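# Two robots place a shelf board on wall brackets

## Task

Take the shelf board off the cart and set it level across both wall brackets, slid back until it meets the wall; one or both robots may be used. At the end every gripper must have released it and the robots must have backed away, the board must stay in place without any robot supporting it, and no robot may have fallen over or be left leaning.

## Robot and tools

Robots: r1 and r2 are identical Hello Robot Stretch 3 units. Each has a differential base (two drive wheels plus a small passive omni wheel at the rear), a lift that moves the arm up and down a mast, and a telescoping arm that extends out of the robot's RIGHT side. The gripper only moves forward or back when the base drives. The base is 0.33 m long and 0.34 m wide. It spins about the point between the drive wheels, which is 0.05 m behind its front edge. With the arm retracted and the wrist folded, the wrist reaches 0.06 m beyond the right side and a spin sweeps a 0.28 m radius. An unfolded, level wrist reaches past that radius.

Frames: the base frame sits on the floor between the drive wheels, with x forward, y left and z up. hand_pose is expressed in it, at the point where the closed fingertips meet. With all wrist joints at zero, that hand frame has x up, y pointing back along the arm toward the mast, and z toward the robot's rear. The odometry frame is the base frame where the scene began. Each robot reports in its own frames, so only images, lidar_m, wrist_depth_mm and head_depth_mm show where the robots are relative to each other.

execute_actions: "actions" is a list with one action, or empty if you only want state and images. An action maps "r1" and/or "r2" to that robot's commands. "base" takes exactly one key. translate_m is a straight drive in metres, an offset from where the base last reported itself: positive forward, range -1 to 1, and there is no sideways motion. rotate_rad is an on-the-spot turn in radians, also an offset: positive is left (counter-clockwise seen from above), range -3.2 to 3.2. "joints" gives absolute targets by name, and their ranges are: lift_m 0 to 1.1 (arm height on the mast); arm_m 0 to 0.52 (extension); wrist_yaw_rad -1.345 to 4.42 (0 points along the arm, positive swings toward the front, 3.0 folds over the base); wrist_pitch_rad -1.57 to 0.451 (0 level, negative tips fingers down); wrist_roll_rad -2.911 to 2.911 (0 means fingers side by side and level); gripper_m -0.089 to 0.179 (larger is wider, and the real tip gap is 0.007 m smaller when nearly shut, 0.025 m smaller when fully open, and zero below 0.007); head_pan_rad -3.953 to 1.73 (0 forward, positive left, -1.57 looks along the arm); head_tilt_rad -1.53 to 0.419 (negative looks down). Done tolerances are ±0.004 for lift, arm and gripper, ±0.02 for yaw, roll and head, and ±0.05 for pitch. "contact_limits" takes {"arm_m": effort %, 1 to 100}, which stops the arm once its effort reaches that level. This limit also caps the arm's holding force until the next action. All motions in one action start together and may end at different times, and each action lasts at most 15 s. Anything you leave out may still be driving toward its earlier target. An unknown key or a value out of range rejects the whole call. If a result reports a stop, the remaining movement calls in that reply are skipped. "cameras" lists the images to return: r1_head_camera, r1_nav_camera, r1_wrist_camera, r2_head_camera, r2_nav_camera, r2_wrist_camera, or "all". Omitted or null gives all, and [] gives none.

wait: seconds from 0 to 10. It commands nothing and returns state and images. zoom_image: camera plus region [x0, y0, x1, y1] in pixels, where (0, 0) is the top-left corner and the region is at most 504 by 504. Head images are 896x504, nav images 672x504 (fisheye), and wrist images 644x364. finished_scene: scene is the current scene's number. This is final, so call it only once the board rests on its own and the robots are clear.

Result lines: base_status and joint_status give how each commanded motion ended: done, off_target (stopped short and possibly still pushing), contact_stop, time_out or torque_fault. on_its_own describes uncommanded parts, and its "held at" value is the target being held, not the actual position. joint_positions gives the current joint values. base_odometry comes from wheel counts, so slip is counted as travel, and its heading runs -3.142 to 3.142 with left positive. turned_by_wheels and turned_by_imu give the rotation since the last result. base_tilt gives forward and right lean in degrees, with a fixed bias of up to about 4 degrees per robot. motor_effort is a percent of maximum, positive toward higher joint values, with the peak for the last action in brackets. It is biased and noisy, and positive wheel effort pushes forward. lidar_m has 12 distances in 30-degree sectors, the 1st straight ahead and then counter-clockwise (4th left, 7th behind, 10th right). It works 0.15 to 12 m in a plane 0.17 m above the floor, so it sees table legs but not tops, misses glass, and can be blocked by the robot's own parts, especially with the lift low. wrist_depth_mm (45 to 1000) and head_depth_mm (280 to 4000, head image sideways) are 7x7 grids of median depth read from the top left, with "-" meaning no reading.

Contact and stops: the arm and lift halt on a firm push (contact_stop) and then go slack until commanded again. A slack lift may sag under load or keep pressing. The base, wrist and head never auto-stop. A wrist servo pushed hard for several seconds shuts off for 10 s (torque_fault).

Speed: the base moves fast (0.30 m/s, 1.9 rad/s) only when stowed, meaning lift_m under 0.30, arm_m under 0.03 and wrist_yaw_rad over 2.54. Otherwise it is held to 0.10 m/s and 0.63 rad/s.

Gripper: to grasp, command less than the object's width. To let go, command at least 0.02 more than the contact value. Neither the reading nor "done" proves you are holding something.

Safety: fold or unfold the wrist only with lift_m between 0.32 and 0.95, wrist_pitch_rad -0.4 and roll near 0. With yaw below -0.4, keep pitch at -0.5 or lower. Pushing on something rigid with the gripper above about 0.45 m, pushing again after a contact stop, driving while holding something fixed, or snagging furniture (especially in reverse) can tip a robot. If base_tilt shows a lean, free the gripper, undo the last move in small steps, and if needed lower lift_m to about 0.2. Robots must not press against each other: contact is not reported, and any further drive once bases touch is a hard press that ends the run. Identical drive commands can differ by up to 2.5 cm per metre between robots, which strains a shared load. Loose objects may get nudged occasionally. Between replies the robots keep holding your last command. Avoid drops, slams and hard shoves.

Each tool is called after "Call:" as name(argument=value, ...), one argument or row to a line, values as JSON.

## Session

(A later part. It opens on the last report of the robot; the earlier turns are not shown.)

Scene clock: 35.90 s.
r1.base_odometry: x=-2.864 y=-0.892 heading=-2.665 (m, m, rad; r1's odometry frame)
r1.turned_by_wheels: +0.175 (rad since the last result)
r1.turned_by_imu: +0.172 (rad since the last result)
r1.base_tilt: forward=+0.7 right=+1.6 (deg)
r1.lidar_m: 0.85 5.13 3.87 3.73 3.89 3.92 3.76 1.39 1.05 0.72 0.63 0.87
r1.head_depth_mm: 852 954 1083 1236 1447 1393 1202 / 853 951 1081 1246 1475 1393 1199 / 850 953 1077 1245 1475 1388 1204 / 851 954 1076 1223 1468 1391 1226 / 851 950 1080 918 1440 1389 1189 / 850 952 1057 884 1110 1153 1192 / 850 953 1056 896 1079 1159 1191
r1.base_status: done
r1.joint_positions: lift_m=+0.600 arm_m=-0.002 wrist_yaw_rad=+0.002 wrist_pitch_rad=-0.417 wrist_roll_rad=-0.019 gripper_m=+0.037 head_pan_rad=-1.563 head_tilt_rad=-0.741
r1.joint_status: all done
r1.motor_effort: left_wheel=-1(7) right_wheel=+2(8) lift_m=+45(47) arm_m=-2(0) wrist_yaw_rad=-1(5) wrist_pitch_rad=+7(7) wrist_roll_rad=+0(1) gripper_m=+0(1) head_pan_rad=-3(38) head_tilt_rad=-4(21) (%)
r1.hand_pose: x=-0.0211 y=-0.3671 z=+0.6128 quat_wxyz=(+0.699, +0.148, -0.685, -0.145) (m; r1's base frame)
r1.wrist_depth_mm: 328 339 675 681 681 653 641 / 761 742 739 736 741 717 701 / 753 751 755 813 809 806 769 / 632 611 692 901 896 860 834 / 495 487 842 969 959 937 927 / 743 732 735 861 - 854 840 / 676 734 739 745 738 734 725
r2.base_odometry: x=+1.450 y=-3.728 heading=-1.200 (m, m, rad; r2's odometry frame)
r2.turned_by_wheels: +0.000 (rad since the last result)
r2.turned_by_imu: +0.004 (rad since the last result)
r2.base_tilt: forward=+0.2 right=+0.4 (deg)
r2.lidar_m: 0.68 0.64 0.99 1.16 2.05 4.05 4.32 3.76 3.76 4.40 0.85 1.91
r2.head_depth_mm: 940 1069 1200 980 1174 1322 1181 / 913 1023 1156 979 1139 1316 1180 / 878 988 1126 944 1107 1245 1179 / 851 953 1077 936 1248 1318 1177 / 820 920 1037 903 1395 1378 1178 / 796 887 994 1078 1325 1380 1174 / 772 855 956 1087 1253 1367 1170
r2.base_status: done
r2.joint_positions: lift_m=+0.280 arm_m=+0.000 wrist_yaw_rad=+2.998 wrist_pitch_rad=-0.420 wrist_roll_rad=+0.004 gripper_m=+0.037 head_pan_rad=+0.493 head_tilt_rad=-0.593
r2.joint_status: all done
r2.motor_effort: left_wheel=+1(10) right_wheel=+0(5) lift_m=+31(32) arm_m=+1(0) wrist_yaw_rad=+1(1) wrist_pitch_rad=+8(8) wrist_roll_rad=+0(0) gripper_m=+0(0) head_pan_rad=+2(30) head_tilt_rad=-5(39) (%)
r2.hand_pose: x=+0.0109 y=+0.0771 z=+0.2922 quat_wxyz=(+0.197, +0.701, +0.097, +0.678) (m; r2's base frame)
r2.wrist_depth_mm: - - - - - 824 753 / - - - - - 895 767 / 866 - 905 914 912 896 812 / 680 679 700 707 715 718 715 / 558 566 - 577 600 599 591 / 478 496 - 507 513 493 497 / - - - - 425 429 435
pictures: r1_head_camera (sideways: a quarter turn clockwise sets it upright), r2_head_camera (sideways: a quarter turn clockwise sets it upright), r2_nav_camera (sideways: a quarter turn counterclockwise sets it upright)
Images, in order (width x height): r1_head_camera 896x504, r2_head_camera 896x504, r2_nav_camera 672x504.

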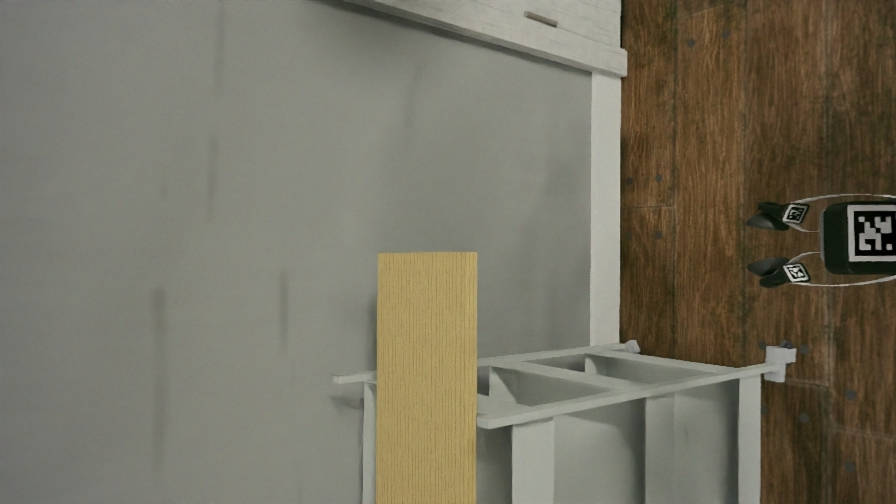

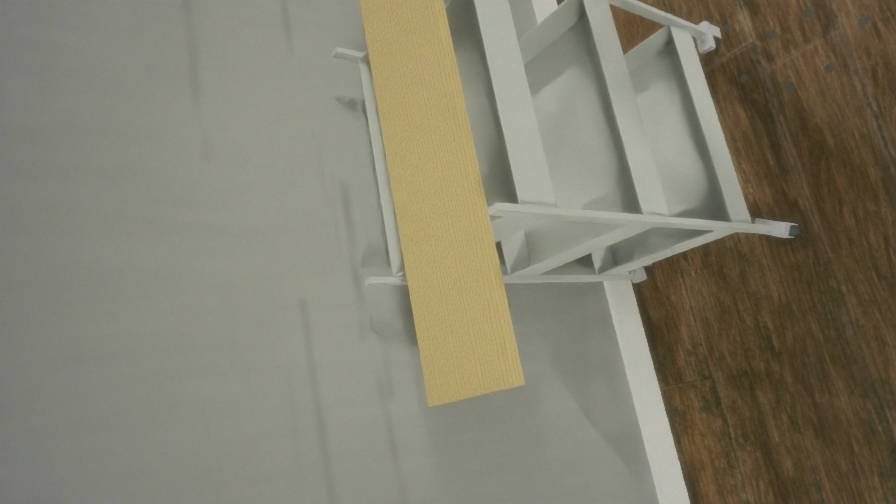

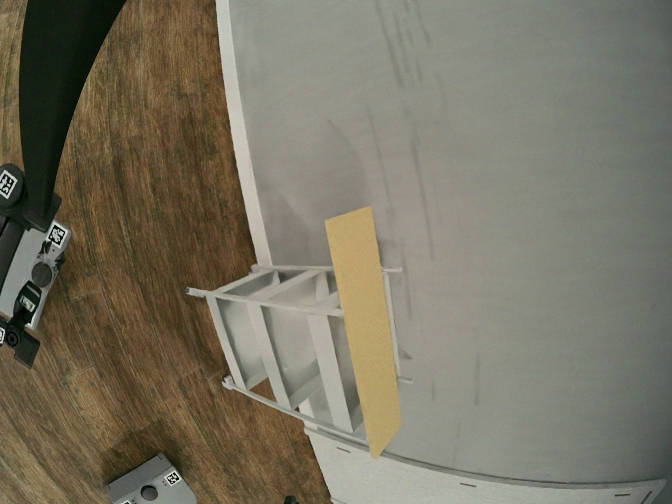

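Call:
execute_actions(
  actions=[
    {"r1": {"base": {"translate_m": 0.09}, "joints": {"lift_m": 0.615, "wrist_roll_rad": 1.57, "wrist_pitch_rad": 0.0, "gripper_m": 0.09}}, "r2": {"base": {"rotate_rad": 2.338}, "joints": {"lift_m": 0.29, "head_pan_rad": -1.57, "head_tilt_rad": -0.75}}},
  ],
  cameras=["r1_head_camera", "r1_wrist_camera", "r2_head_camera"],
)

Scene clock: 39.70 s.
r1.base_odometry: x=-2.944 y=-0.933 heading=-2.665 (m, m, rad; r1's odometry frame)
r1.turned_by_wheels: +0.000 (rad since the last result)
r1.turned_by_imu: +0.000 (rad since the last result)
r1.base_tilt: forward=+0.8 right=+1.7 (deg)
r1.lidar_m: 0.73 5.06 3.86 3.72 3.88 4.03 3.79 1.40 1.05 0.61 0.63 1.45
r1.head_depth_mm: 854 955 1079 1249 1470 1400 1199 / 853 952 1078 1245 1474 1389 1223 / 855 953 1085 1221 1479 1396 1222 / 855 952 1076 920 1463 1391 1233 / 854 951 1060 899 1171 1245 1197 / 851 951 1058 899 1078 1154 1195 / 849 952 1062 892 1078 1163 1192
r1.base_status: done
r1.joint_positions: lift_m=+0.615 arm_m=-0.002 wrist_yaw_rad=+0.001 wrist_pitch_rad=-0.021 wrist_roll_rad=+1.566 gripper_m=+0.090 head_pan_rad=-1.563 head_tilt_rad=-0.741
r1.joint_status: all done
r1.motor_effort: left_wheel=-1(3) right_wheel=+2(6) lift_m=+44(46) arm_m=-1(0) wrist_yaw_rad=-1(1) wrist_pitch_rad=+9(8) wrist_roll_rad=+2(3) gripper_m=+1(79) head_pan_rad=-4(4) head_tilt_rad=-5(4) (%)
r1.hand_pose: x=-0.0210 y=-0.3983 z=+0.7239 quat_wxyz=(+0.003, +0.001, -1.000, -0.011) (m; r1's base frame)
r1.wrist_depth_mm: 696 700 700 707 711 714 711 / 717 725 731 734 736 732 732 / 746 742 738 751 748 745 749 / 765 764 752 765 759 776 763 / 781 775 782 639 791 556 649 / 802 814 - 392 812 393 602 / 837 836 846 476 820 644 632
r2.base_odometry: x=+1.450 y=-3.728 heading=+1.138 (m, m, rad; r2's odometry frame)
r2.turned_by_wheels: +2.338 (rad since the last result)
r2.turned_by_imu: +2.340 (rad since the last result)
r2.base_tilt: forward=+0.0 right=+0.4 (deg)
r2.lidar_m: 3.65 4.21 3.92 3.76 3.90 4.90 0.77 0.85 0.64 0.99 1.03 1.39
r2.head_depth_mm: 846 970 963 837 1128 1261 1125 / 841 964 960 1156 1140 1263 1124 / 839 960 955 1355 1459 1279 1125 / 831 953 1067 1347 1491 1285 1120 / 832 948 1116 1339 1485 1272 1114 / 823 940 1108 1322 1494 1270 1114 / 818 935 1092 1319 1473 1270 1111
r2.base_status: done
r2.joint_positions: lift_m=+0.290 arm_m=+0.000 wrist_yaw_rad=+2.998 wrist_pitch_rad=-0.420 wrist_roll_rad=+0.004 gripper_m=+0.037 head_pan_rad=-1.563 head_tilt_rad=-0.741
r2.joint_status: all done
r2.motor_effort: left_wheel=-1(9) right_wheel=+2(9) lift_m=+37(38) arm_m=+0(0) wrist_yaw_rad=+1(1) wrist_pitch_rad=+8(8) wrist_roll_rad=+0(0) gripper_m=+0(0) head_pan_rad=-4(35) head_tilt_rad=-6(24) (%)
r2.hand_pose: x=+0.0109 y=+0.0770 z=+0.3020 quat_wxyz=(+0.197, +0.701, +0.097, +0.678) (m; r2's base frame)
r2.wrist_depth_mm: - - - - - - - / - - - - - - - / 891 - 930 907 936 968 997 / 698 695 706 733 737 755 754 / 574 582 - 596 620 607 609 / 490 490 - 516 524 510 511 / - - - - 438 439 441
pictures: r1_head_camera (sideways: a quarter turn clockwise sets it upright), r1_wrist_camera, r2_head_camera (sideways: a quarter turn clockwise sets it upright)
Images, in order (width x height): r1_head_camera 896x504, r1_wrist_camera 644x364, r2_head_camera 896x504.

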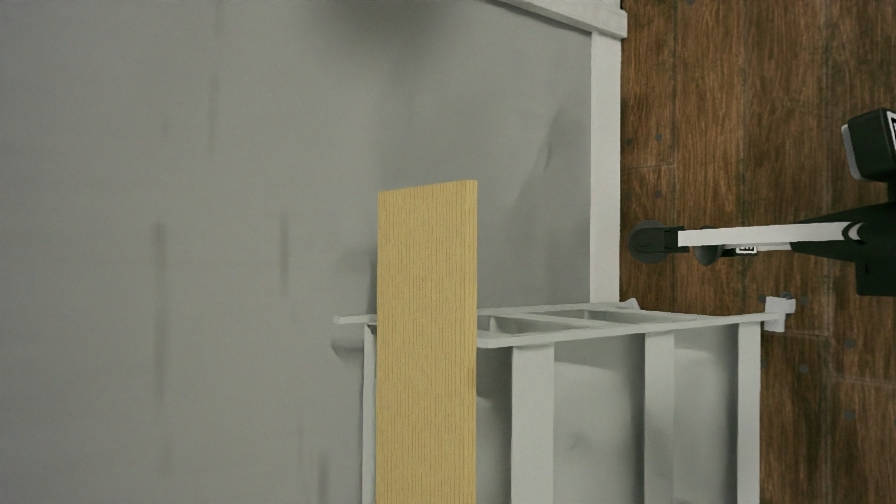

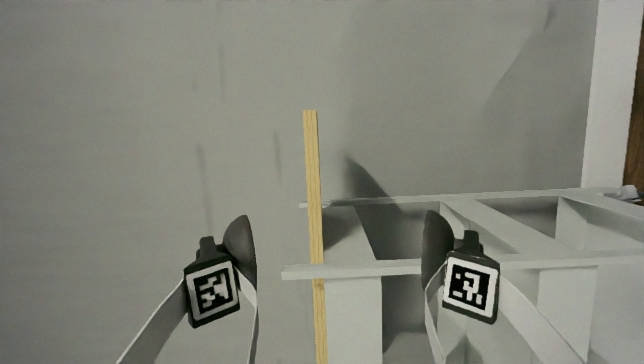

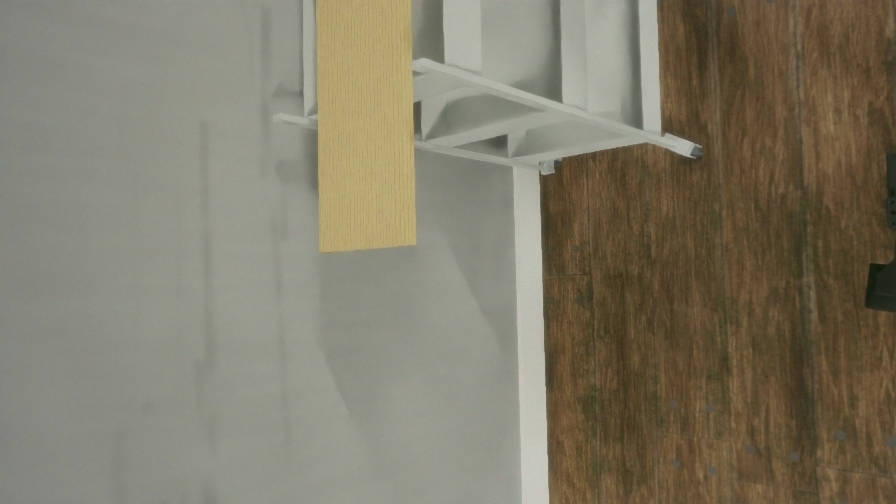

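Call:
execute_actions(
  actions=[
    {"r1": {"joints": {"lift_m": 0.639, "arm_m": 0.17}}, "r2": {"base": {"translate_m": -0.10}, "joints": {"lift_m": 0.64, "wrist_yaw_rad": 0.0}}},
  ],
  cameras=["r1_head_camera", "r1_wrist_camera", "r2_head_camera", "r2_wrist_camera"],
)

Scene clock: 44.57 s.
r1.base_odometry: x=-2.944 y=-0.933 heading=-2.665 (m, m, rad; r1's odometry frame)
r1.turned_by_wheels: +0.000 (rad since the last result)
r1.turned_by_imu: +0.000 (rad since the last result)
r1.base_tilt: forward=+0.6 right=+1.7 (deg)
r1.lidar_m: 0.63 5.03 3.88 3.73 3.88 4.00 3.81 1.39 1.04 0.61 0.63 1.45
r1.head_depth_mm: 853 956 1081 1246 1467 1395 1205 / 853 954 1086 1249 1473 - - / 852 950 1079 1216 1472 - 1178 / 853 953 1080 918 1471 - 1195 / 851 949 1059 902 1169 1243 1194 / 852 953 1057 901 1082 1161 1188 / 853 953 1059 896 1080 1162 1193
r1.base_status: not commanded
r1.joint_positions: lift_m=+0.639 arm_m=+0.170 wrist_yaw_rad=+0.001 wrist_pitch_rad=-0.020 wrist_roll_rad=+1.567 gripper_m=+0.090 head_pan_rad=-1.563 head_tilt_rad=-0.741
r1.joint_status: all done
r1.motor_effort: left_wheel=-1(1) right_wheel=+2(2) lift_m=+45(46) arm_m=+5(6) wrist_yaw_rad=+0(1) wrist_pitch_rad=+8(9) wrist_roll_rad=+1(2) gripper_m=+0(0) head_pan_rad=-3(3) head_tilt_rad=-4(4) (%)
r1.hand_pose: x=-0.0211 y=-0.5704 z=+0.7481 quat_wxyz=(+0.002, +0.000, -1.000, -0.010) (m; r1's base frame)
r1.wrist_depth_mm: 551 548 555 546 555 555 558 / 566 558 566 564 564 570 573 / 580 581 573 578 589 584 587 / 601 598 589 595 606 609 598 / 608 609 616 609 609 541 614 / 630 634 - 627 359 544 394 / 654 654 649 646 266 570 397
r2.base_odometry: x=+1.408 y=-3.819 heading=+1.138 (m, m, rad; r2's odometry frame)
r2.turned_by_wheels: +0.000 (rad since the last result)
r2.turned_by_imu: +0.001 (rad since the last result)
r2.base_tilt: forward=+0.1 right=+0.7 (deg)
r2.lidar_m: 3.64 4.30 3.92 3.75 3.90 4.80 0.66 0.84 0.61 0.60 1.03 1.39
r2.head_depth_mm: 846 972 965 912 1129 1264 1147 / 843 963 957 835 1121 1260 - / 837 958 954 1180 1258 1258 - / 831 952 952 1357 1503 - - / 828 949 1062 1350 1499 1280 1119 / 826 942 1109 1333 1493 1273 1113 / 818 940 1100 1317 1483 1272 1115
r2.base_status: done
r2.joint_positions: lift_m=+0.640 arm_m=+0.000 wrist_yaw_rad=+0.003 wrist_pitch_rad=-0.420 wrist_roll_rad=+0.004 gripper_m=+0.037 head_pan_rad=-1.563 head_tilt_rad=-0.741
r2.joint_status: all done
r2.motor_effort: left_wheel=-1(11) right_wheel=+2(5) lift_m=+37(37) arm_m=+0(0) wrist_yaw_rad=-3(7) wrist_pitch_rad=+8(8) wrist_roll_rad=+0(0) gripper_m=+0(0) head_pan_rad=-3(4) head_tilt_rad=-7(6) (%)
r2.hand_pose: x=-0.0208 y=-0.3689 z=+0.6521 quat_wxyz=(+0.691, +0.148, -0.692, -0.147) (m; r2's base frame)
r2.wrist_depth_mm: 667 682 673 677 518 313 313 / 737 732 746 748 723 340 340 / 804 800 796 812 735 754 784 / 888 901 896 883 653 661 645 / 993 964 951 987 478 479 477 / 902 898 - 914 773 774 894 / 766 787 782 792 661 692 662
pictures: r1_head_camera (sideways: a quarter turn clockwise sets it upright), r1_wrist_camera, r2_head_camera (sideways: a quarter turn clockwise sets it upright), r2_wrist_camera
Images, in order (width x height): r1_head_camera 896x504, r1_wrist_camera 644x364, r2_head_camera 896x504, r2_wrist_camera 644x364.

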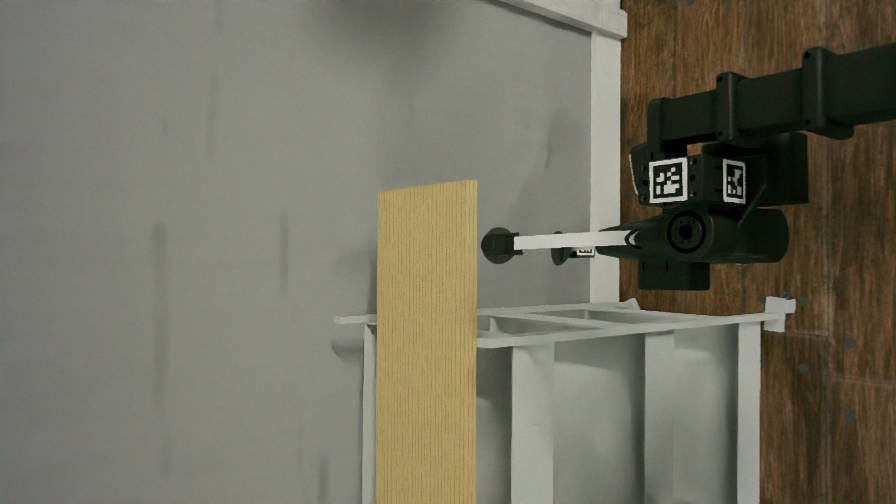

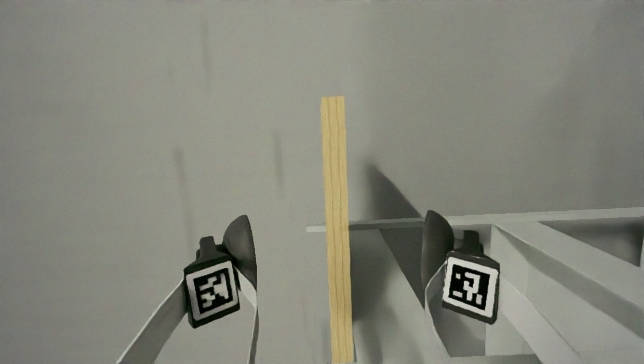

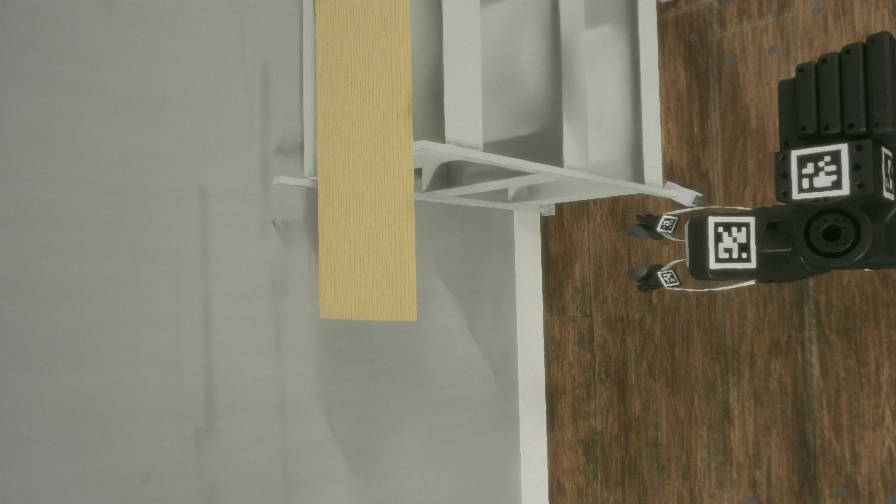

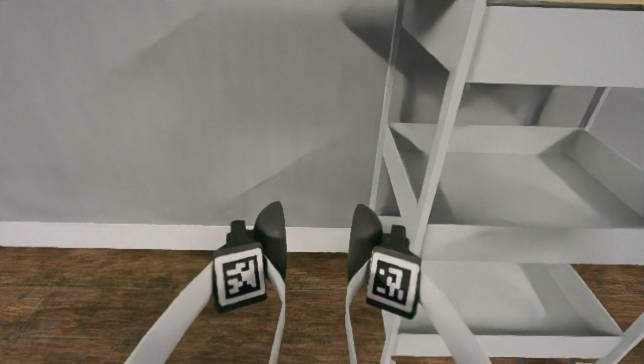

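Call:
execute_actions(
  actions=[
    {"r1": {"joints": {"arm_m": 0.29}, "contact_limits": {"arm_m": 20}}, "r2": {"joints": {"lift_m": 0.639, "wrist_roll_rad": -1.57, "wrist_pitch_rad": 0.0, "gripper_m": 0.09, "arm_m": 0.16}}},
  ],
  cameras=["r1_head_camera", "r1_wrist_camera", "r2_head_camera", "r2_wrist_camera"],
)

Scene clock: 47.37 s.
r1.base_odometry: x=-2.944 y=-0.933 heading=-2.665 (m, m, rad; r1's odometry frame)
r1.turned_by_wheels: +0.000 (rad since the last result)
r1.turned_by_imu: +0.000 (rad since the last result)
r1.base_tilt: forward=+0.6 right=+1.8 (deg)
r1.lidar_m: 0.63 5.07 3.85 3.73 3.89 4.02 3.79 1.39 1.04 0.61 0.63 1.45
r1.head_depth_mm: 853 956 1080 1248 1468 1395 1224 / 855 953 1081 1240 1440 - - / 852 950 1080 1217 - 1359 1199 / 853 952 1079 919 1395 1379 1200 / 851 956 1061 898 1171 1241 1196 / 851 955 1057 900 1083 1162 1188 / 849 952 1055 898 1077 1161 1194
r1.base_status: not commanded
r1.joint_positions: lift_m=+0.639 arm_m=+0.290 wrist_yaw_rad=+0.001 wrist_pitch_rad=-0.020 wrist_roll_rad=+1.567 gripper_m=+0.090 head_pan_rad=-1.563 head_tilt_rad=-0.741
r1.joint_status: all done
r1.motor_effort: left_wheel=-1(1) right_wheel=+2(2) lift_m=+45(45) arm_m=+5(3) wrist_yaw_rad=-1(1) wrist_pitch_rad=+8(8) wrist_roll_rad=+2(2) gripper_m=+1(1) head_pan_rad=-3(3) head_tilt_rad=-4(5) (%)
r1.contact_limits: arm_m 20 (drawing in: default 34, maximum 55; extending or still: default 46, maximum 75)
r1.hand_pose: x=-0.0211 y=-0.6904 z=+0.7481 quat_wxyz=(+0.002, +0.000, -1.000, -0.010) (m; r1's base frame)
r1.wrist_depth_mm: 438 441 443 439 441 447 448 / 451 449 450 449 457 455 458 / 461 460 467 285 469 470 474 / 478 474 480 479 483 485 483 / 489 490 493 489 490 492 487 / 504 503 - 506 352 506 393 / 523 519 528 517 264 528 408
r2.base_odometry: x=+1.408 y=-3.819 heading=+1.138 (m, m, rad; r2's odometry frame)
r2.turned_by_wheels: +0.000 (rad since the last result)
r2.turned_by_imu: +0.001 (rad since the last result)
r2.base_tilt: forward=+0.3 right=+0.7 (deg)
r2.lidar_m: 3.64 4.30 3.94 3.75 3.90 4.79 0.66 0.84 0.61 0.60 1.03 1.39
r2.head_depth_mm: 847 972 963 911 1121 1265 1133 / 841 963 955 837 1111 1276 - / 835 958 954 1179 1106 1240 1119 / 830 952 951 1348 1522 1252 1121 / 828 947 1059 1335 1497 1277 1116 / 824 942 1103 1327 1490 1274 1114 / 817 940 1093 1318 1478 1276 1108
r2.base_status: not commanded
r2.joint_positions: lift_m=+0.639 arm_m=+0.160 wrist_yaw_rad=+0.002 wrist_pitch_rad=-0.024 wrist_roll_rad=-1.568 gripper_m=+0.090 head_pan_rad=-1.563 head_tilt_rad=-0.741
r2.joint_status: all done
r2.motor_effort: left_wheel=-1(1) right_wheel=+2(2) lift_m=+31(30) arm_m=+3(1) wrist_yaw_rad=-2(3) wrist_pitch_rad=+10(10) wrist_roll_rad=-1(2) gripper_m=+0(79) head_pan_rad=-4(4) head_tilt_rad=-6(6) (%)
r2.hand_pose: x=-0.0206 y=-0.5603 z=+0.7477 quat_wxyz=(+1.000, +0.012, -0.001, +0.001) (m; r2's base frame)
r2.wrist_depth_mm: 550 552 548 543 543 538 535 / 566 568 558 551 558 559 547 / 585 584 582 576 579 573 570 / 601 608 593 594 598 588 585 / 629 550 620 604 611 605 598 / 407 540 635 427 632 620 625 / 418 584 334 337 645 643 629
pictures: r1_head_camera (sideways: a quarter turn clockwise sets it upright), r1_wrist_camera, r2_head_camera (sideways: a quarter turn clockwise sets it upright), r2_wrist_camera
Images, in order (width x height): r1_head_camera 896x504, r1_wrist_camera 644x364, r2_head_camera 896x504, r2_wrist_camera 644x364.

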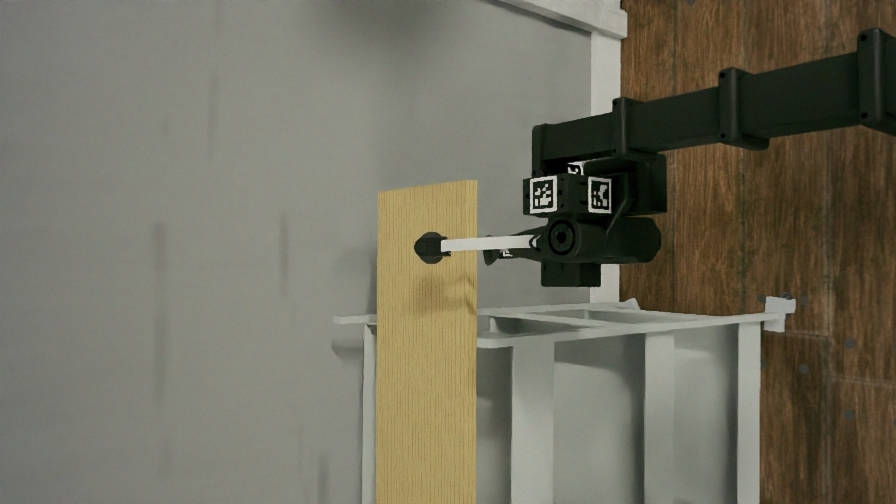

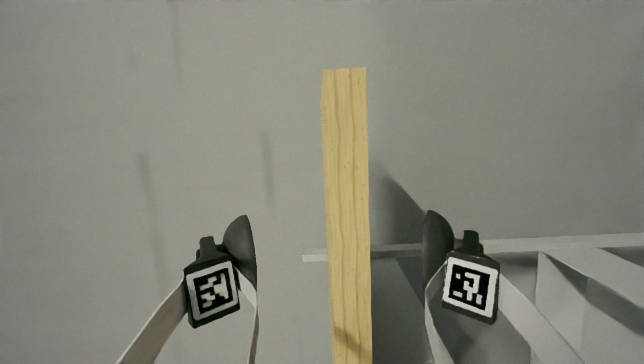

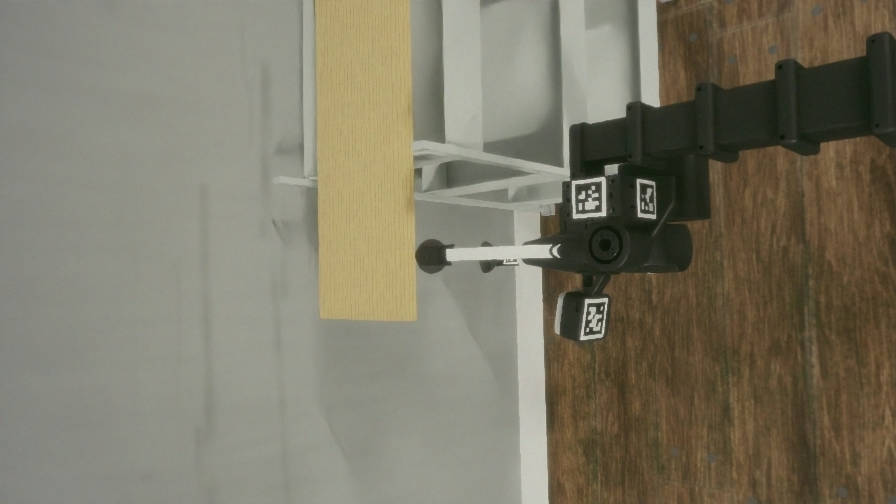

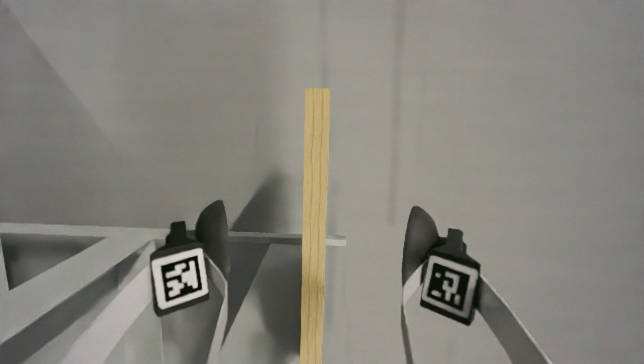

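Call:
execute_actions(
  actions=[
    {"r1": {"joints": {"arm_m": 0.35}, "contact_limits": {"arm_m": 20}}, "r2": {"joints": {"lift_m": 0.634, "arm_m": 0.345}, "contact_limits": {"arm_m": 14}}},
  ],
  cameras=["r1_head_camera", "r1_wrist_camera", "r2_head_camera", "r2_wrist_camera"],
)

Scene clock: 50.30 s.
r1.base_odometry: x=-2.944 y=-0.933 heading=-2.665 (m, m, rad; r1's odometry frame)
r1.turned_by_wheels: +0.000 (rad since the last result)
r1.turned_by_imu: +0.000 (rad since the last result)
r1.base_tilt: forward=+0.7 right=+1.7 (deg)
r1.lidar_m: 0.63 5.02 3.86 3.73 3.90 4.03 3.80 1.39 1.05 0.61 0.63 1.45
r1.head_depth_mm: 854 955 1079 1247 1472 1391 1227 / 852 951 1082 1248 1434 - - / 852 950 1084 1180 - 1385 1199 / 855 950 1079 890 1519 1384 1199 / 852 952 1057 900 1174 1239 1195 / 850 952 1056 900 1082 1159 1199 / 851 950 1054 895 1079 1161 1194
r1.base_status: not commanded
r1.joint_positions: lift_m=+0.639 arm_m=+0.350 wrist_yaw_rad=+0.001 wrist_pitch_rad=-0.020 wrist_roll_rad=+1.567 gripper_m=+0.090 head_pan_rad=-1.563 head_tilt_rad=-0.741
r1.joint_status: all done
r1.motor_effort: left_wheel=-1(1) right_wheel=+2(2) lift_m=+44(45) arm_m=+5(5) wrist_yaw_rad=-1(1) wrist_pitch_rad=+8(8) wrist_roll_rad=+2(2) gripper_m=+0(0) head_pan_rad=-4(3) head_tilt_rad=-5(5) (%)
r1.contact_limits: arm_m 20 (drawing in: default 34, maximum 55; extending or still: default 46, maximum 75)
r1.hand_pose: x=-0.0211 y=-0.7504 z=+0.7481 quat_wxyz=(+0.002, +0.000, -1.000, -0.010) (m; r1's base frame)
r1.wrist_depth_mm: 384 387 386 384 384 390 388 / 395 395 395 175 393 403 404 / 406 404 407 256 409 411 412 / 423 417 418 414 417 421 424 / 428 429 428 424 83 432 432 / 442 439 - 441 85 447 363 / 457 456 462 457 237 463 376
r2.base_odometry: x=+1.408 y=-3.819 heading=+1.138 (m, m, rad; r2's odometry frame)
r2.turned_by_wheels: +0.000 (rad since the last result)
r2.turned_by_imu: +0.001 (rad since the last result)
r2.base_tilt: forward=+0.0 right=+0.6 (deg)
r2.lidar_m: 3.65 4.31 3.92 3.75 3.88 4.78 0.66 0.84 0.60 0.60 1.03 1.39
r2.head_depth_mm: 845 971 960 913 1129 1262 1142 / 841 965 959 839 1123 1288 - / 834 957 953 828 1354 1254 1121 / 832 955 950 827 1502 1284 1122 / 827 950 1058 1310 1492 1276 1116 / 824 944 1105 1335 1487 1276 1112 / 820 939 1097 1318 1485 1269 1113
r2.base_status: not commanded
r2.joint_positions: lift_m=+0.634 arm_m=+0.345 wrist_yaw_rad=+0.002 wrist_pitch_rad=-0.023 wrist_roll_rad=-1.568 gripper_m=+0.090 head_pan_rad=-1.563 head_tilt_rad=-0.741
r2.joint_status: all done
r2.motor_effort: left_wheel=-1(1) right_wheel=+2(2) lift_m=+31(30) arm_m=+3(2) wrist_yaw_rad=-2(2) wrist_pitch_rad=+9(10) wrist_roll_rad=+0(1) gripper_m=+0(0) head_pan_rad=-4(3) head_tilt_rad=-7(7) (%)
r2.contact_limits: arm_m 14 (drawing in: default 16, maximum 26; extending or still: default 23, maximum 37)
r2.hand_pose: x=-0.0207 y=-0.7453 z=+0.7429 quat_wxyz=(+1.000, +0.012, -0.001, +0.001) (m; r2's base frame)
r2.wrist_depth_mm: 382 378 375 58 375 369 368 / 390 390 385 60 383 380 376 / 407 402 399 62 394 391 390 / 413 413 411 64 406 405 399 / 436 429 425 66 420 415 411 / 366 439 435 68 433 426 427 / 376 459 335 71 450 442 441
pictures: r1_head_camera (sideways: a quarter turn clockwise sets it upright), r1_wrist_camera, r2_head_camera (sideways: a quarter turn clockwise sets it upright), r2_wrist_camera
Images, in order (width x height): r1_head_camera 896x504, r1_wrist_camera 644x364, r2_head_camera 896x504, r2_wrist_camera 644x364.

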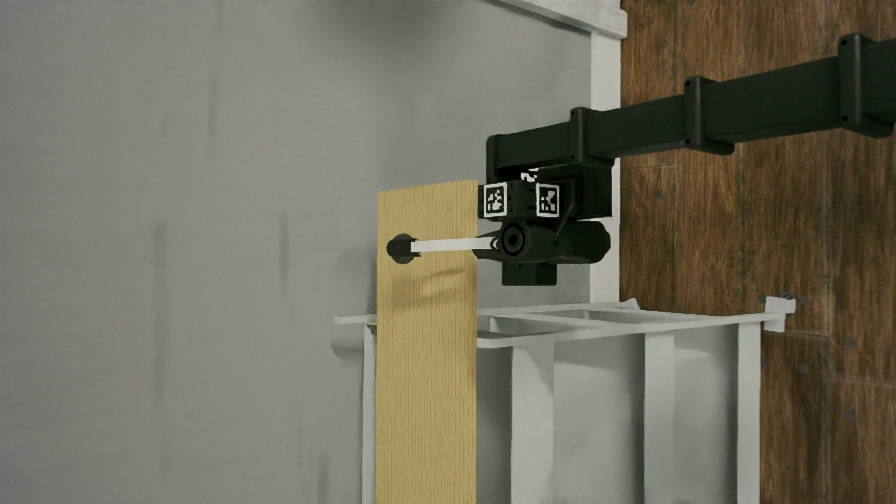

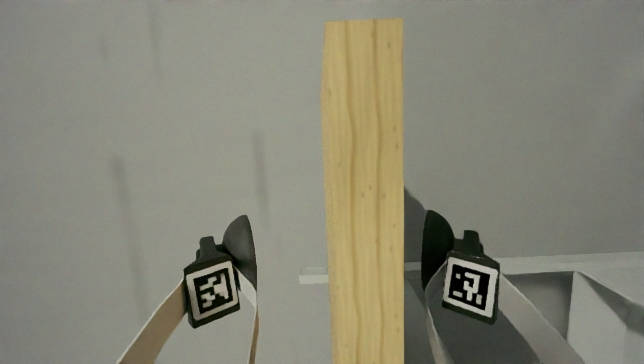

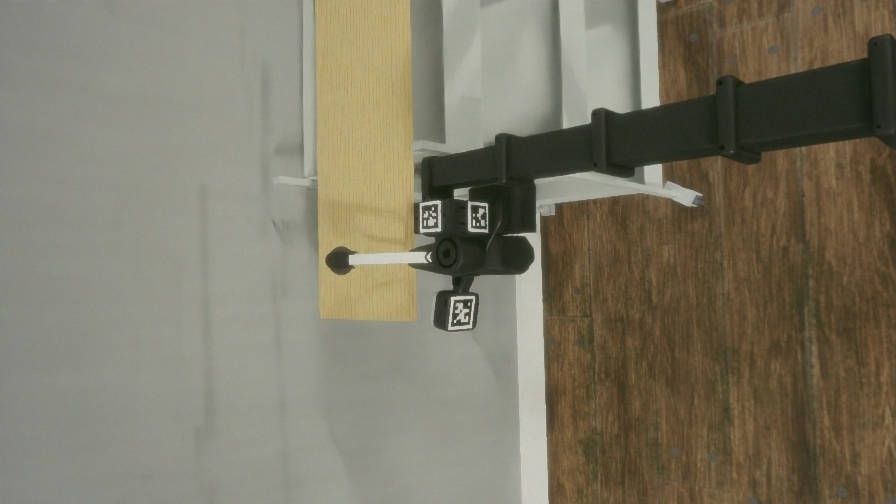

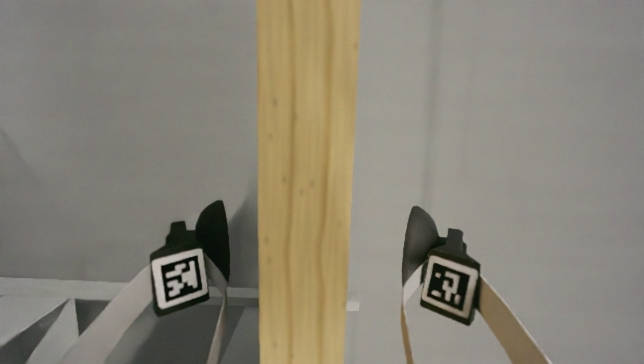

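Call:
execute_actions(
  actions=[
    {"r1": {"joints": {"arm_m": 0.365, "gripper_m": 0.0, "head_pan_rad": -1.25, "head_tilt_rad": -0.6}}, "r2": {"joints": {"gripper_m": 0.0, "head_pan_rad": -1.9, "head_tilt_rad": -0.6}}},
  ],
  cameras=["r1_head_camera", "r1_wrist_camera", "r2_head_camera", "r2_wrist_camera"],
)

Scene clock: 52.00 s.
r1.base_odometry: x=-2.944 y=-0.933 heading=-2.665 (m, m, rad; r1's odometry frame)
r1.turned_by_wheels: +0.000 (rad since the last result)
r1.turned_by_imu: +0.000 (rad since the last result)
r1.base_tilt: forward=+0.7 right=+1.8 (deg)
r1.lidar_m: 0.63 5.04 3.86 3.73 3.89 4.00 3.79 1.40 1.05 0.61 0.63 1.46
r1.head_depth_mm: 809 880 961 1046 829 - 1286 / 833 908 994 1065 856 1415 1283 / 857 937 1027 1090 855 1126 1229 / 882 966 1063 1100 854 1058 1194 / 905 993 1102 1045 886 1095 1203 / 935 1025 1141 1044 954 1116 1224 / 961 1062 1183 1044 966 1406 1246
r1.base_status: not commanded
r1.joint_positions: lift_m=+0.639 arm_m=+0.365 wrist_yaw_rad=+0.001 wrist_pitch_rad=-0.035 wrist_roll_rad=+1.567 gripper_m=+0.001 head_pan_rad=-1.257 head_tilt_rad=-0.606
r1.joint_status: all done
r1.motor_effort: left_wheel=-1(2) right_wheel=+2(2) lift_m=+45(44) arm_m=+4(5) wrist_yaw_rad=-1(1) wrist_pitch_rad=+14(20) wrist_roll_rad=+2(2) gripper_m=-15(89) head_pan_rad=+3(27) head_tilt_rad=+4(21) (%)
r1.hand_pose: x=-0.0211 y=-0.7649 z=+0.7442 quat_wxyz=(+0.002, +0.000, -1.000, -0.018) (m; r1's base frame)
r1.wrist_depth_mm: 361 369 370 60 372 377 384 / 375 380 382 62 385 390 392 / 385 389 390 64 395 400 405 / 400 397 401 66 408 411 416 / 406 412 410 67 416 427 429 / 419 422 424 69 - 436 346 / 433 438 442 72 260 455 367
r2.base_odometry: x=+1.408 y=-3.819 heading=+1.138 (m, m, rad; r2's odometry frame)
r2.turned_by_wheels: +0.000 (rad since the last result)
r2.turned_by_imu: +0.000 (rad since the last result)
r2.base_tilt: forward=+0.3 right=+0.5 (deg)
r2.lidar_m: 3.65 4.27 3.91 3.76 3.89 4.76 0.66 0.84 0.61 0.60 1.03 1.39
r2.head_depth_mm: 995 1134 1268 1001 1619 1385 1178 / 957 1079 1193 964 1186 1310 1178 / 915 1031 1153 960 1157 1298 1202 / 878 985 1106 922 1089 1267 1143 / 845 941 1062 921 - 1336 1166 / 810 903 1018 884 - 1368 1167 / 783 870 975 882 1274 1369 1165
r2.base_status: not commanded
r2.joint_positions: lift_m=+0.634 arm_m=+0.345 wrist_yaw_rad=+0.002 wrist_pitch_rad=-0.022 wrist_roll_rad=-1.568 gripper_m=+0.001 head_pan_rad=-1.893 head_tilt_rad=-0.606
r2.joint_status: all done
r2.motor_effort: left_wheel=-1(1) right_wheel=+2(2) lift_m=+31(32) arm_m=+3(2) wrist_yaw_rad=-2(2) wrist_pitch_rad=+9(11) wrist_roll_rad=-1(1) gripper_m=-13(87) head_pan_rad=-3(23) head_tilt_rad=+3(23) (%)
r2.hand_pose: x=-0.0207 y=-0.7454 z=+0.7431 quat_wxyz=(+1.000, +0.011, -0.001, +0.001) (m; r2's base frame)
r2.wrist_depth_mm: 384 381 374 58 371 371 369 / 397 391 386 60 382 380 377 / 404 406 397 62 390 388 388 / 417 416 411 63 406 409 400 / 428 425 423 66 422 414 414 / 362 431 - 68 429 427 426 / 378 455 392 70 447 446 443
pictures: r1_head_camera (sideways: a quarter turn clockwise sets it upright), r1_wrist_camera, r2_head_camera (sideways: a quarter turn clockwise sets it upright), r2_wrist_camera
Images, in order (width x height): r1_head_camera 896x504, r1_wrist_camera 644x364, r2_head_camera 896x504, r2_wrist_camera 644x364.

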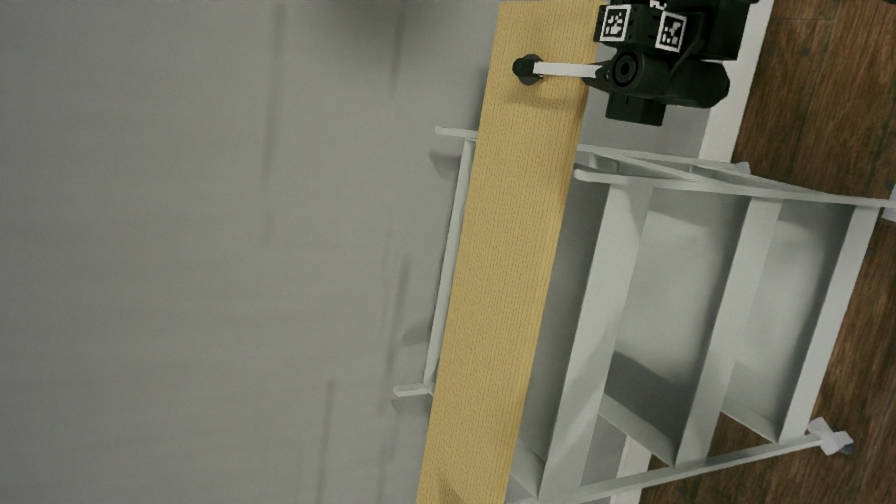

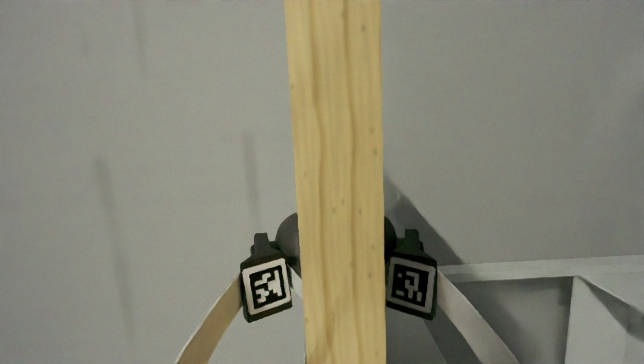

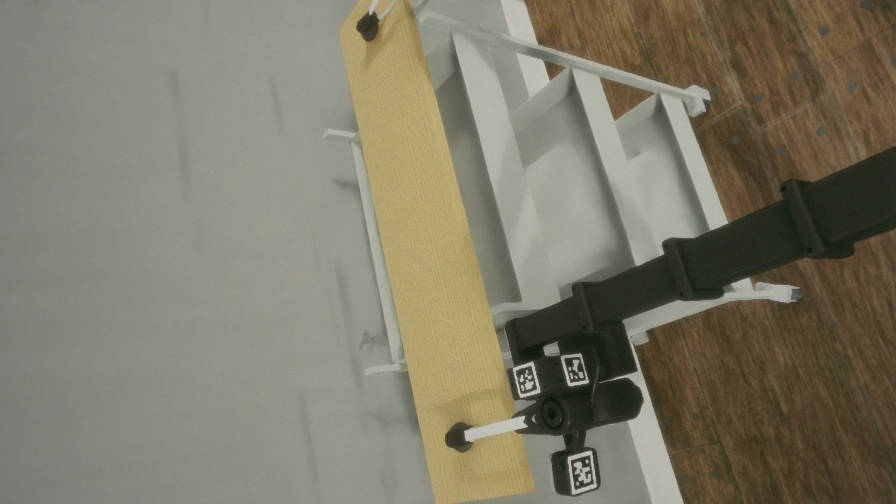

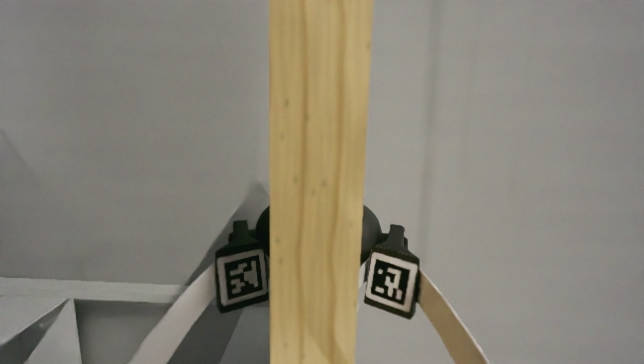

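Call:
execute_actions(
  actions=[
    {"r1": {"joints": {"lift_m": 0.785, "wrist_pitch_rad": 0.05}}, "r2": {"joints": {"lift_m": 0.78, "wrist_pitch_rad": 0.05}}},
  ],
  cameras=["r1_head_camera", "r1_wrist_camera", "r2_head_camera", "r2_wrist_camera"],
)

Scene clock: 54.53 s.
r1.base_odometry: x=-2.944 y=-0.933 heading=-2.665 (m, m, rad; r1's odometry frame)
r1.turned_by_wheels: +0.000 (rad since the last result)
r1.turned_by_imu: +0.000 (rad since the last result)
r1.base_tilt: forward=+0.7 right=+1.8 (deg)
r1.lidar_m: 0.63 5.05 3.87 3.72 3.88 4.00 3.82 1.40 1.05 0.61 0.63 1.46
r1.head_depth_mm: 808 879 961 852 - 1339 1283 / 833 903 990 839 1248 1396 1283 / 857 934 1025 888 958 1122 1226 / 882 964 1063 938 925 1058 1201 / 908 995 1100 934 955 1088 1207 / 937 1028 1124 1062 991 1118 1217 / 961 1066 1171 1327 964 1401 1243
r1.base_status: not commanded
r1.joint_positions: lift_m=+0.785 arm_m=+0.365 wrist_yaw_rad=+0.001 wrist_pitch_rad=-0.036 wrist_roll_rad=+1.567 gripper_m=+0.001 head_pan_rad=-1.257 head_tilt_rad=-0.606
r1.joint_status: wrist_pitch_rad off_target (ended at -0.036, target +0.050); the others done
r1.on_its_own: wrist_pitch_rad is at rest, and its effort (+35) is outside its rest range (-20 to +32)
r1.motor_effort: left_wheel=-1(1) right_wheel=+3(3) lift_m=+52(55) arm_m=+4(5) wrist_yaw_rad=+0(1) wrist_pitch_rad=+35(37) wrist_roll_rad=+2(1) gripper_m=-20(20) head_pan_rad=+3(3) head_tilt_rad=+4(4) (%)
r1.hand_pose: x=-0.0212 y=-0.7649 z=+0.8896 quat_wxyz=(+0.002, +0.000, -1.000, -0.019) (m; r1's base frame)
r1.wrist_depth_mm: 364 367 372 62 379 383 382 / 372 378 380 64 386 390 395 / 382 385 391 66 395 405 406 / 392 400 402 68 404 416 417 / 407 412 413 69 419 422 429 / 419 424 422 71 70 342 442 / 432 433 439 74 444 332 252
r2.base_odometry: x=+1.408 y=-3.819 heading=+1.138 (m, m, rad; r2's odometry frame)
r2.turned_by_wheels: +0.000 (rad since the last result)
r2.turned_by_imu: +0.001 (rad since the last result)
r2.base_tilt: forward=+0.2 right=+0.4 (deg)
r2.lidar_m: 3.65 4.29 3.92 3.76 3.89 4.77 0.66 0.84 0.61 0.60 1.03 1.39
r2.head_depth_mm: 997 1134 1065 1479 1617 1385 1188 / 952 1080 999 1034 1178 1316 - / 914 1032 943 1032 1159 - - / 878 983 950 1030 - 1226 1169 / 844 941 1008 - 1229 1307 1167 / 814 900 983 - 1389 1371 1167 / 783 866 956 753 1283 1370 1165
r2.base_status: not commanded
r2.joint_positions: lift_m=+0.780 arm_m=+0.345 wrist_yaw_rad=+0.002 wrist_pitch_rad=-0.042 wrist_roll_rad=-1.570 gripper_m=+0.001 head_pan_rad=-1.893 head_tilt_rad=-0.606
r2.joint_status: wrist_pitch_rad off_target (ended at -0.042, target +0.050); the others done
r2.on_its_own: wrist_pitch_rad is at rest, and its effort (+37) is outside its rest range (-20 to +32)
r2.motor_effort: left_wheel=-1(1) right_wheel=+2(2) lift_m=+43(41) arm_m=+2(2) wrist_yaw_rad=-2(2) wrist_pitch_rad=+37(39) wrist_roll_rad=+0(1) gripper_m=-17(18) head_pan_rad=-4(4) head_tilt_rad=+3(4) (%)
r2.hand_pose: x=-0.0208 y=-0.7448 z=+0.8836 quat_wxyz=(+1.000, +0.021, +0.000, +0.001) (m; r2's base frame)
r2.wrist_depth_mm: 389 383 376 59 372 363 363 / 400 397 387 61 380 375 371 / 412 413 405 62 394 385 378 / 425 420 414 65 404 396 392 / 441 435 427 66 417 411 408 / 458 443 401 69 430 424 424 / 468 320 454 72 446 439 433
pictures: r1_head_camera (sideways: a quarter turn clockwise sets it upright), r1_wrist_camera, r2_head_camera (sideways: a quarter turn clockwise sets it upright), r2_wrist_camera
Images, in order (width x height): r1_head_camera 896x504, r1_wrist_camera 644x364, r2_head_camera 896x504, r2_wrist_camera 644x364.

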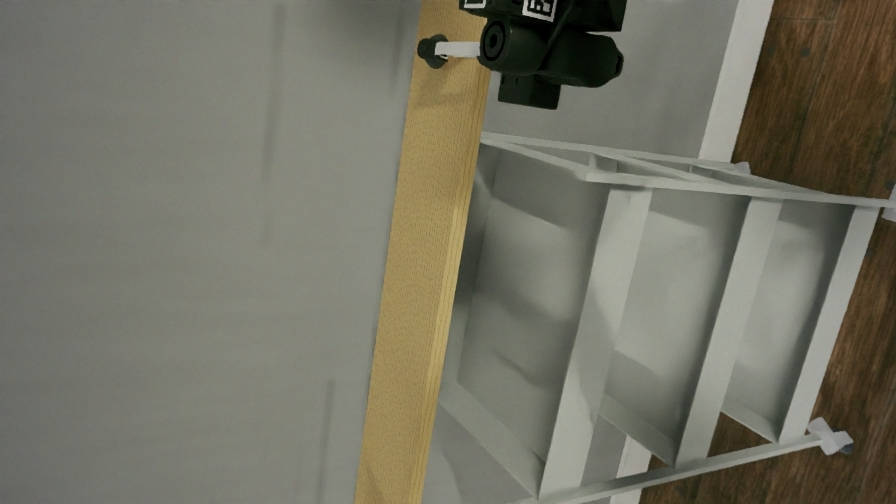

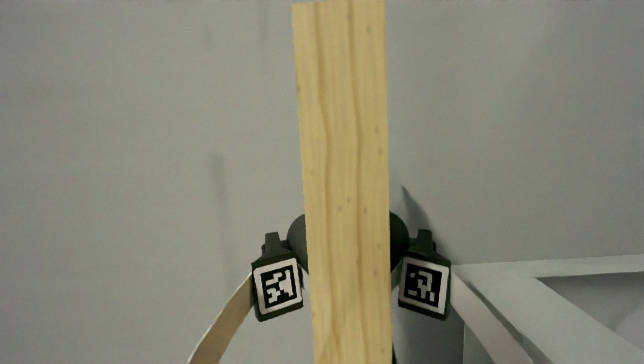

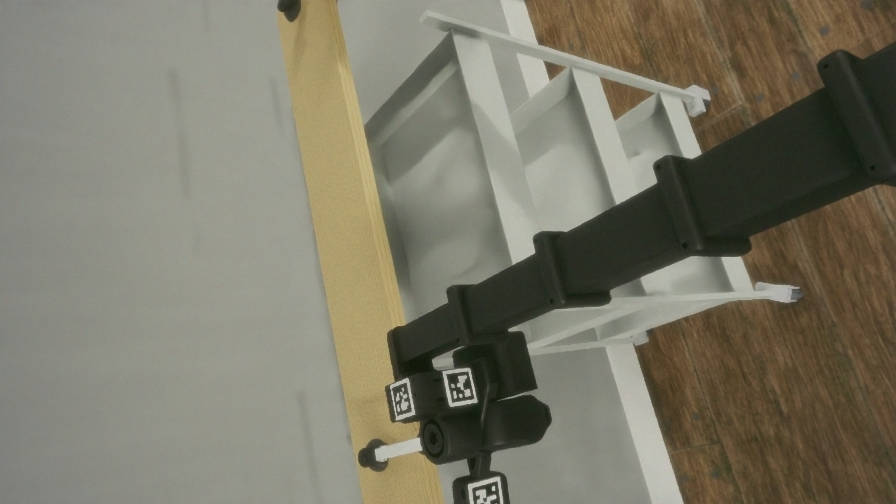

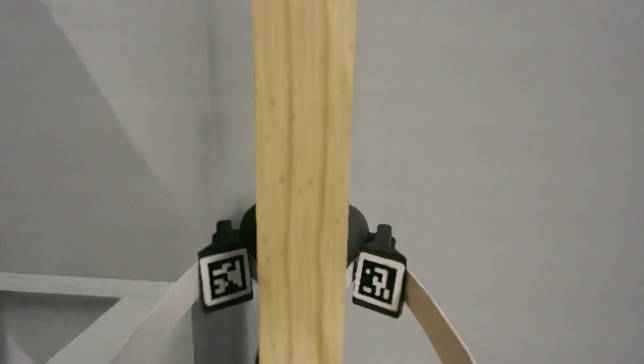

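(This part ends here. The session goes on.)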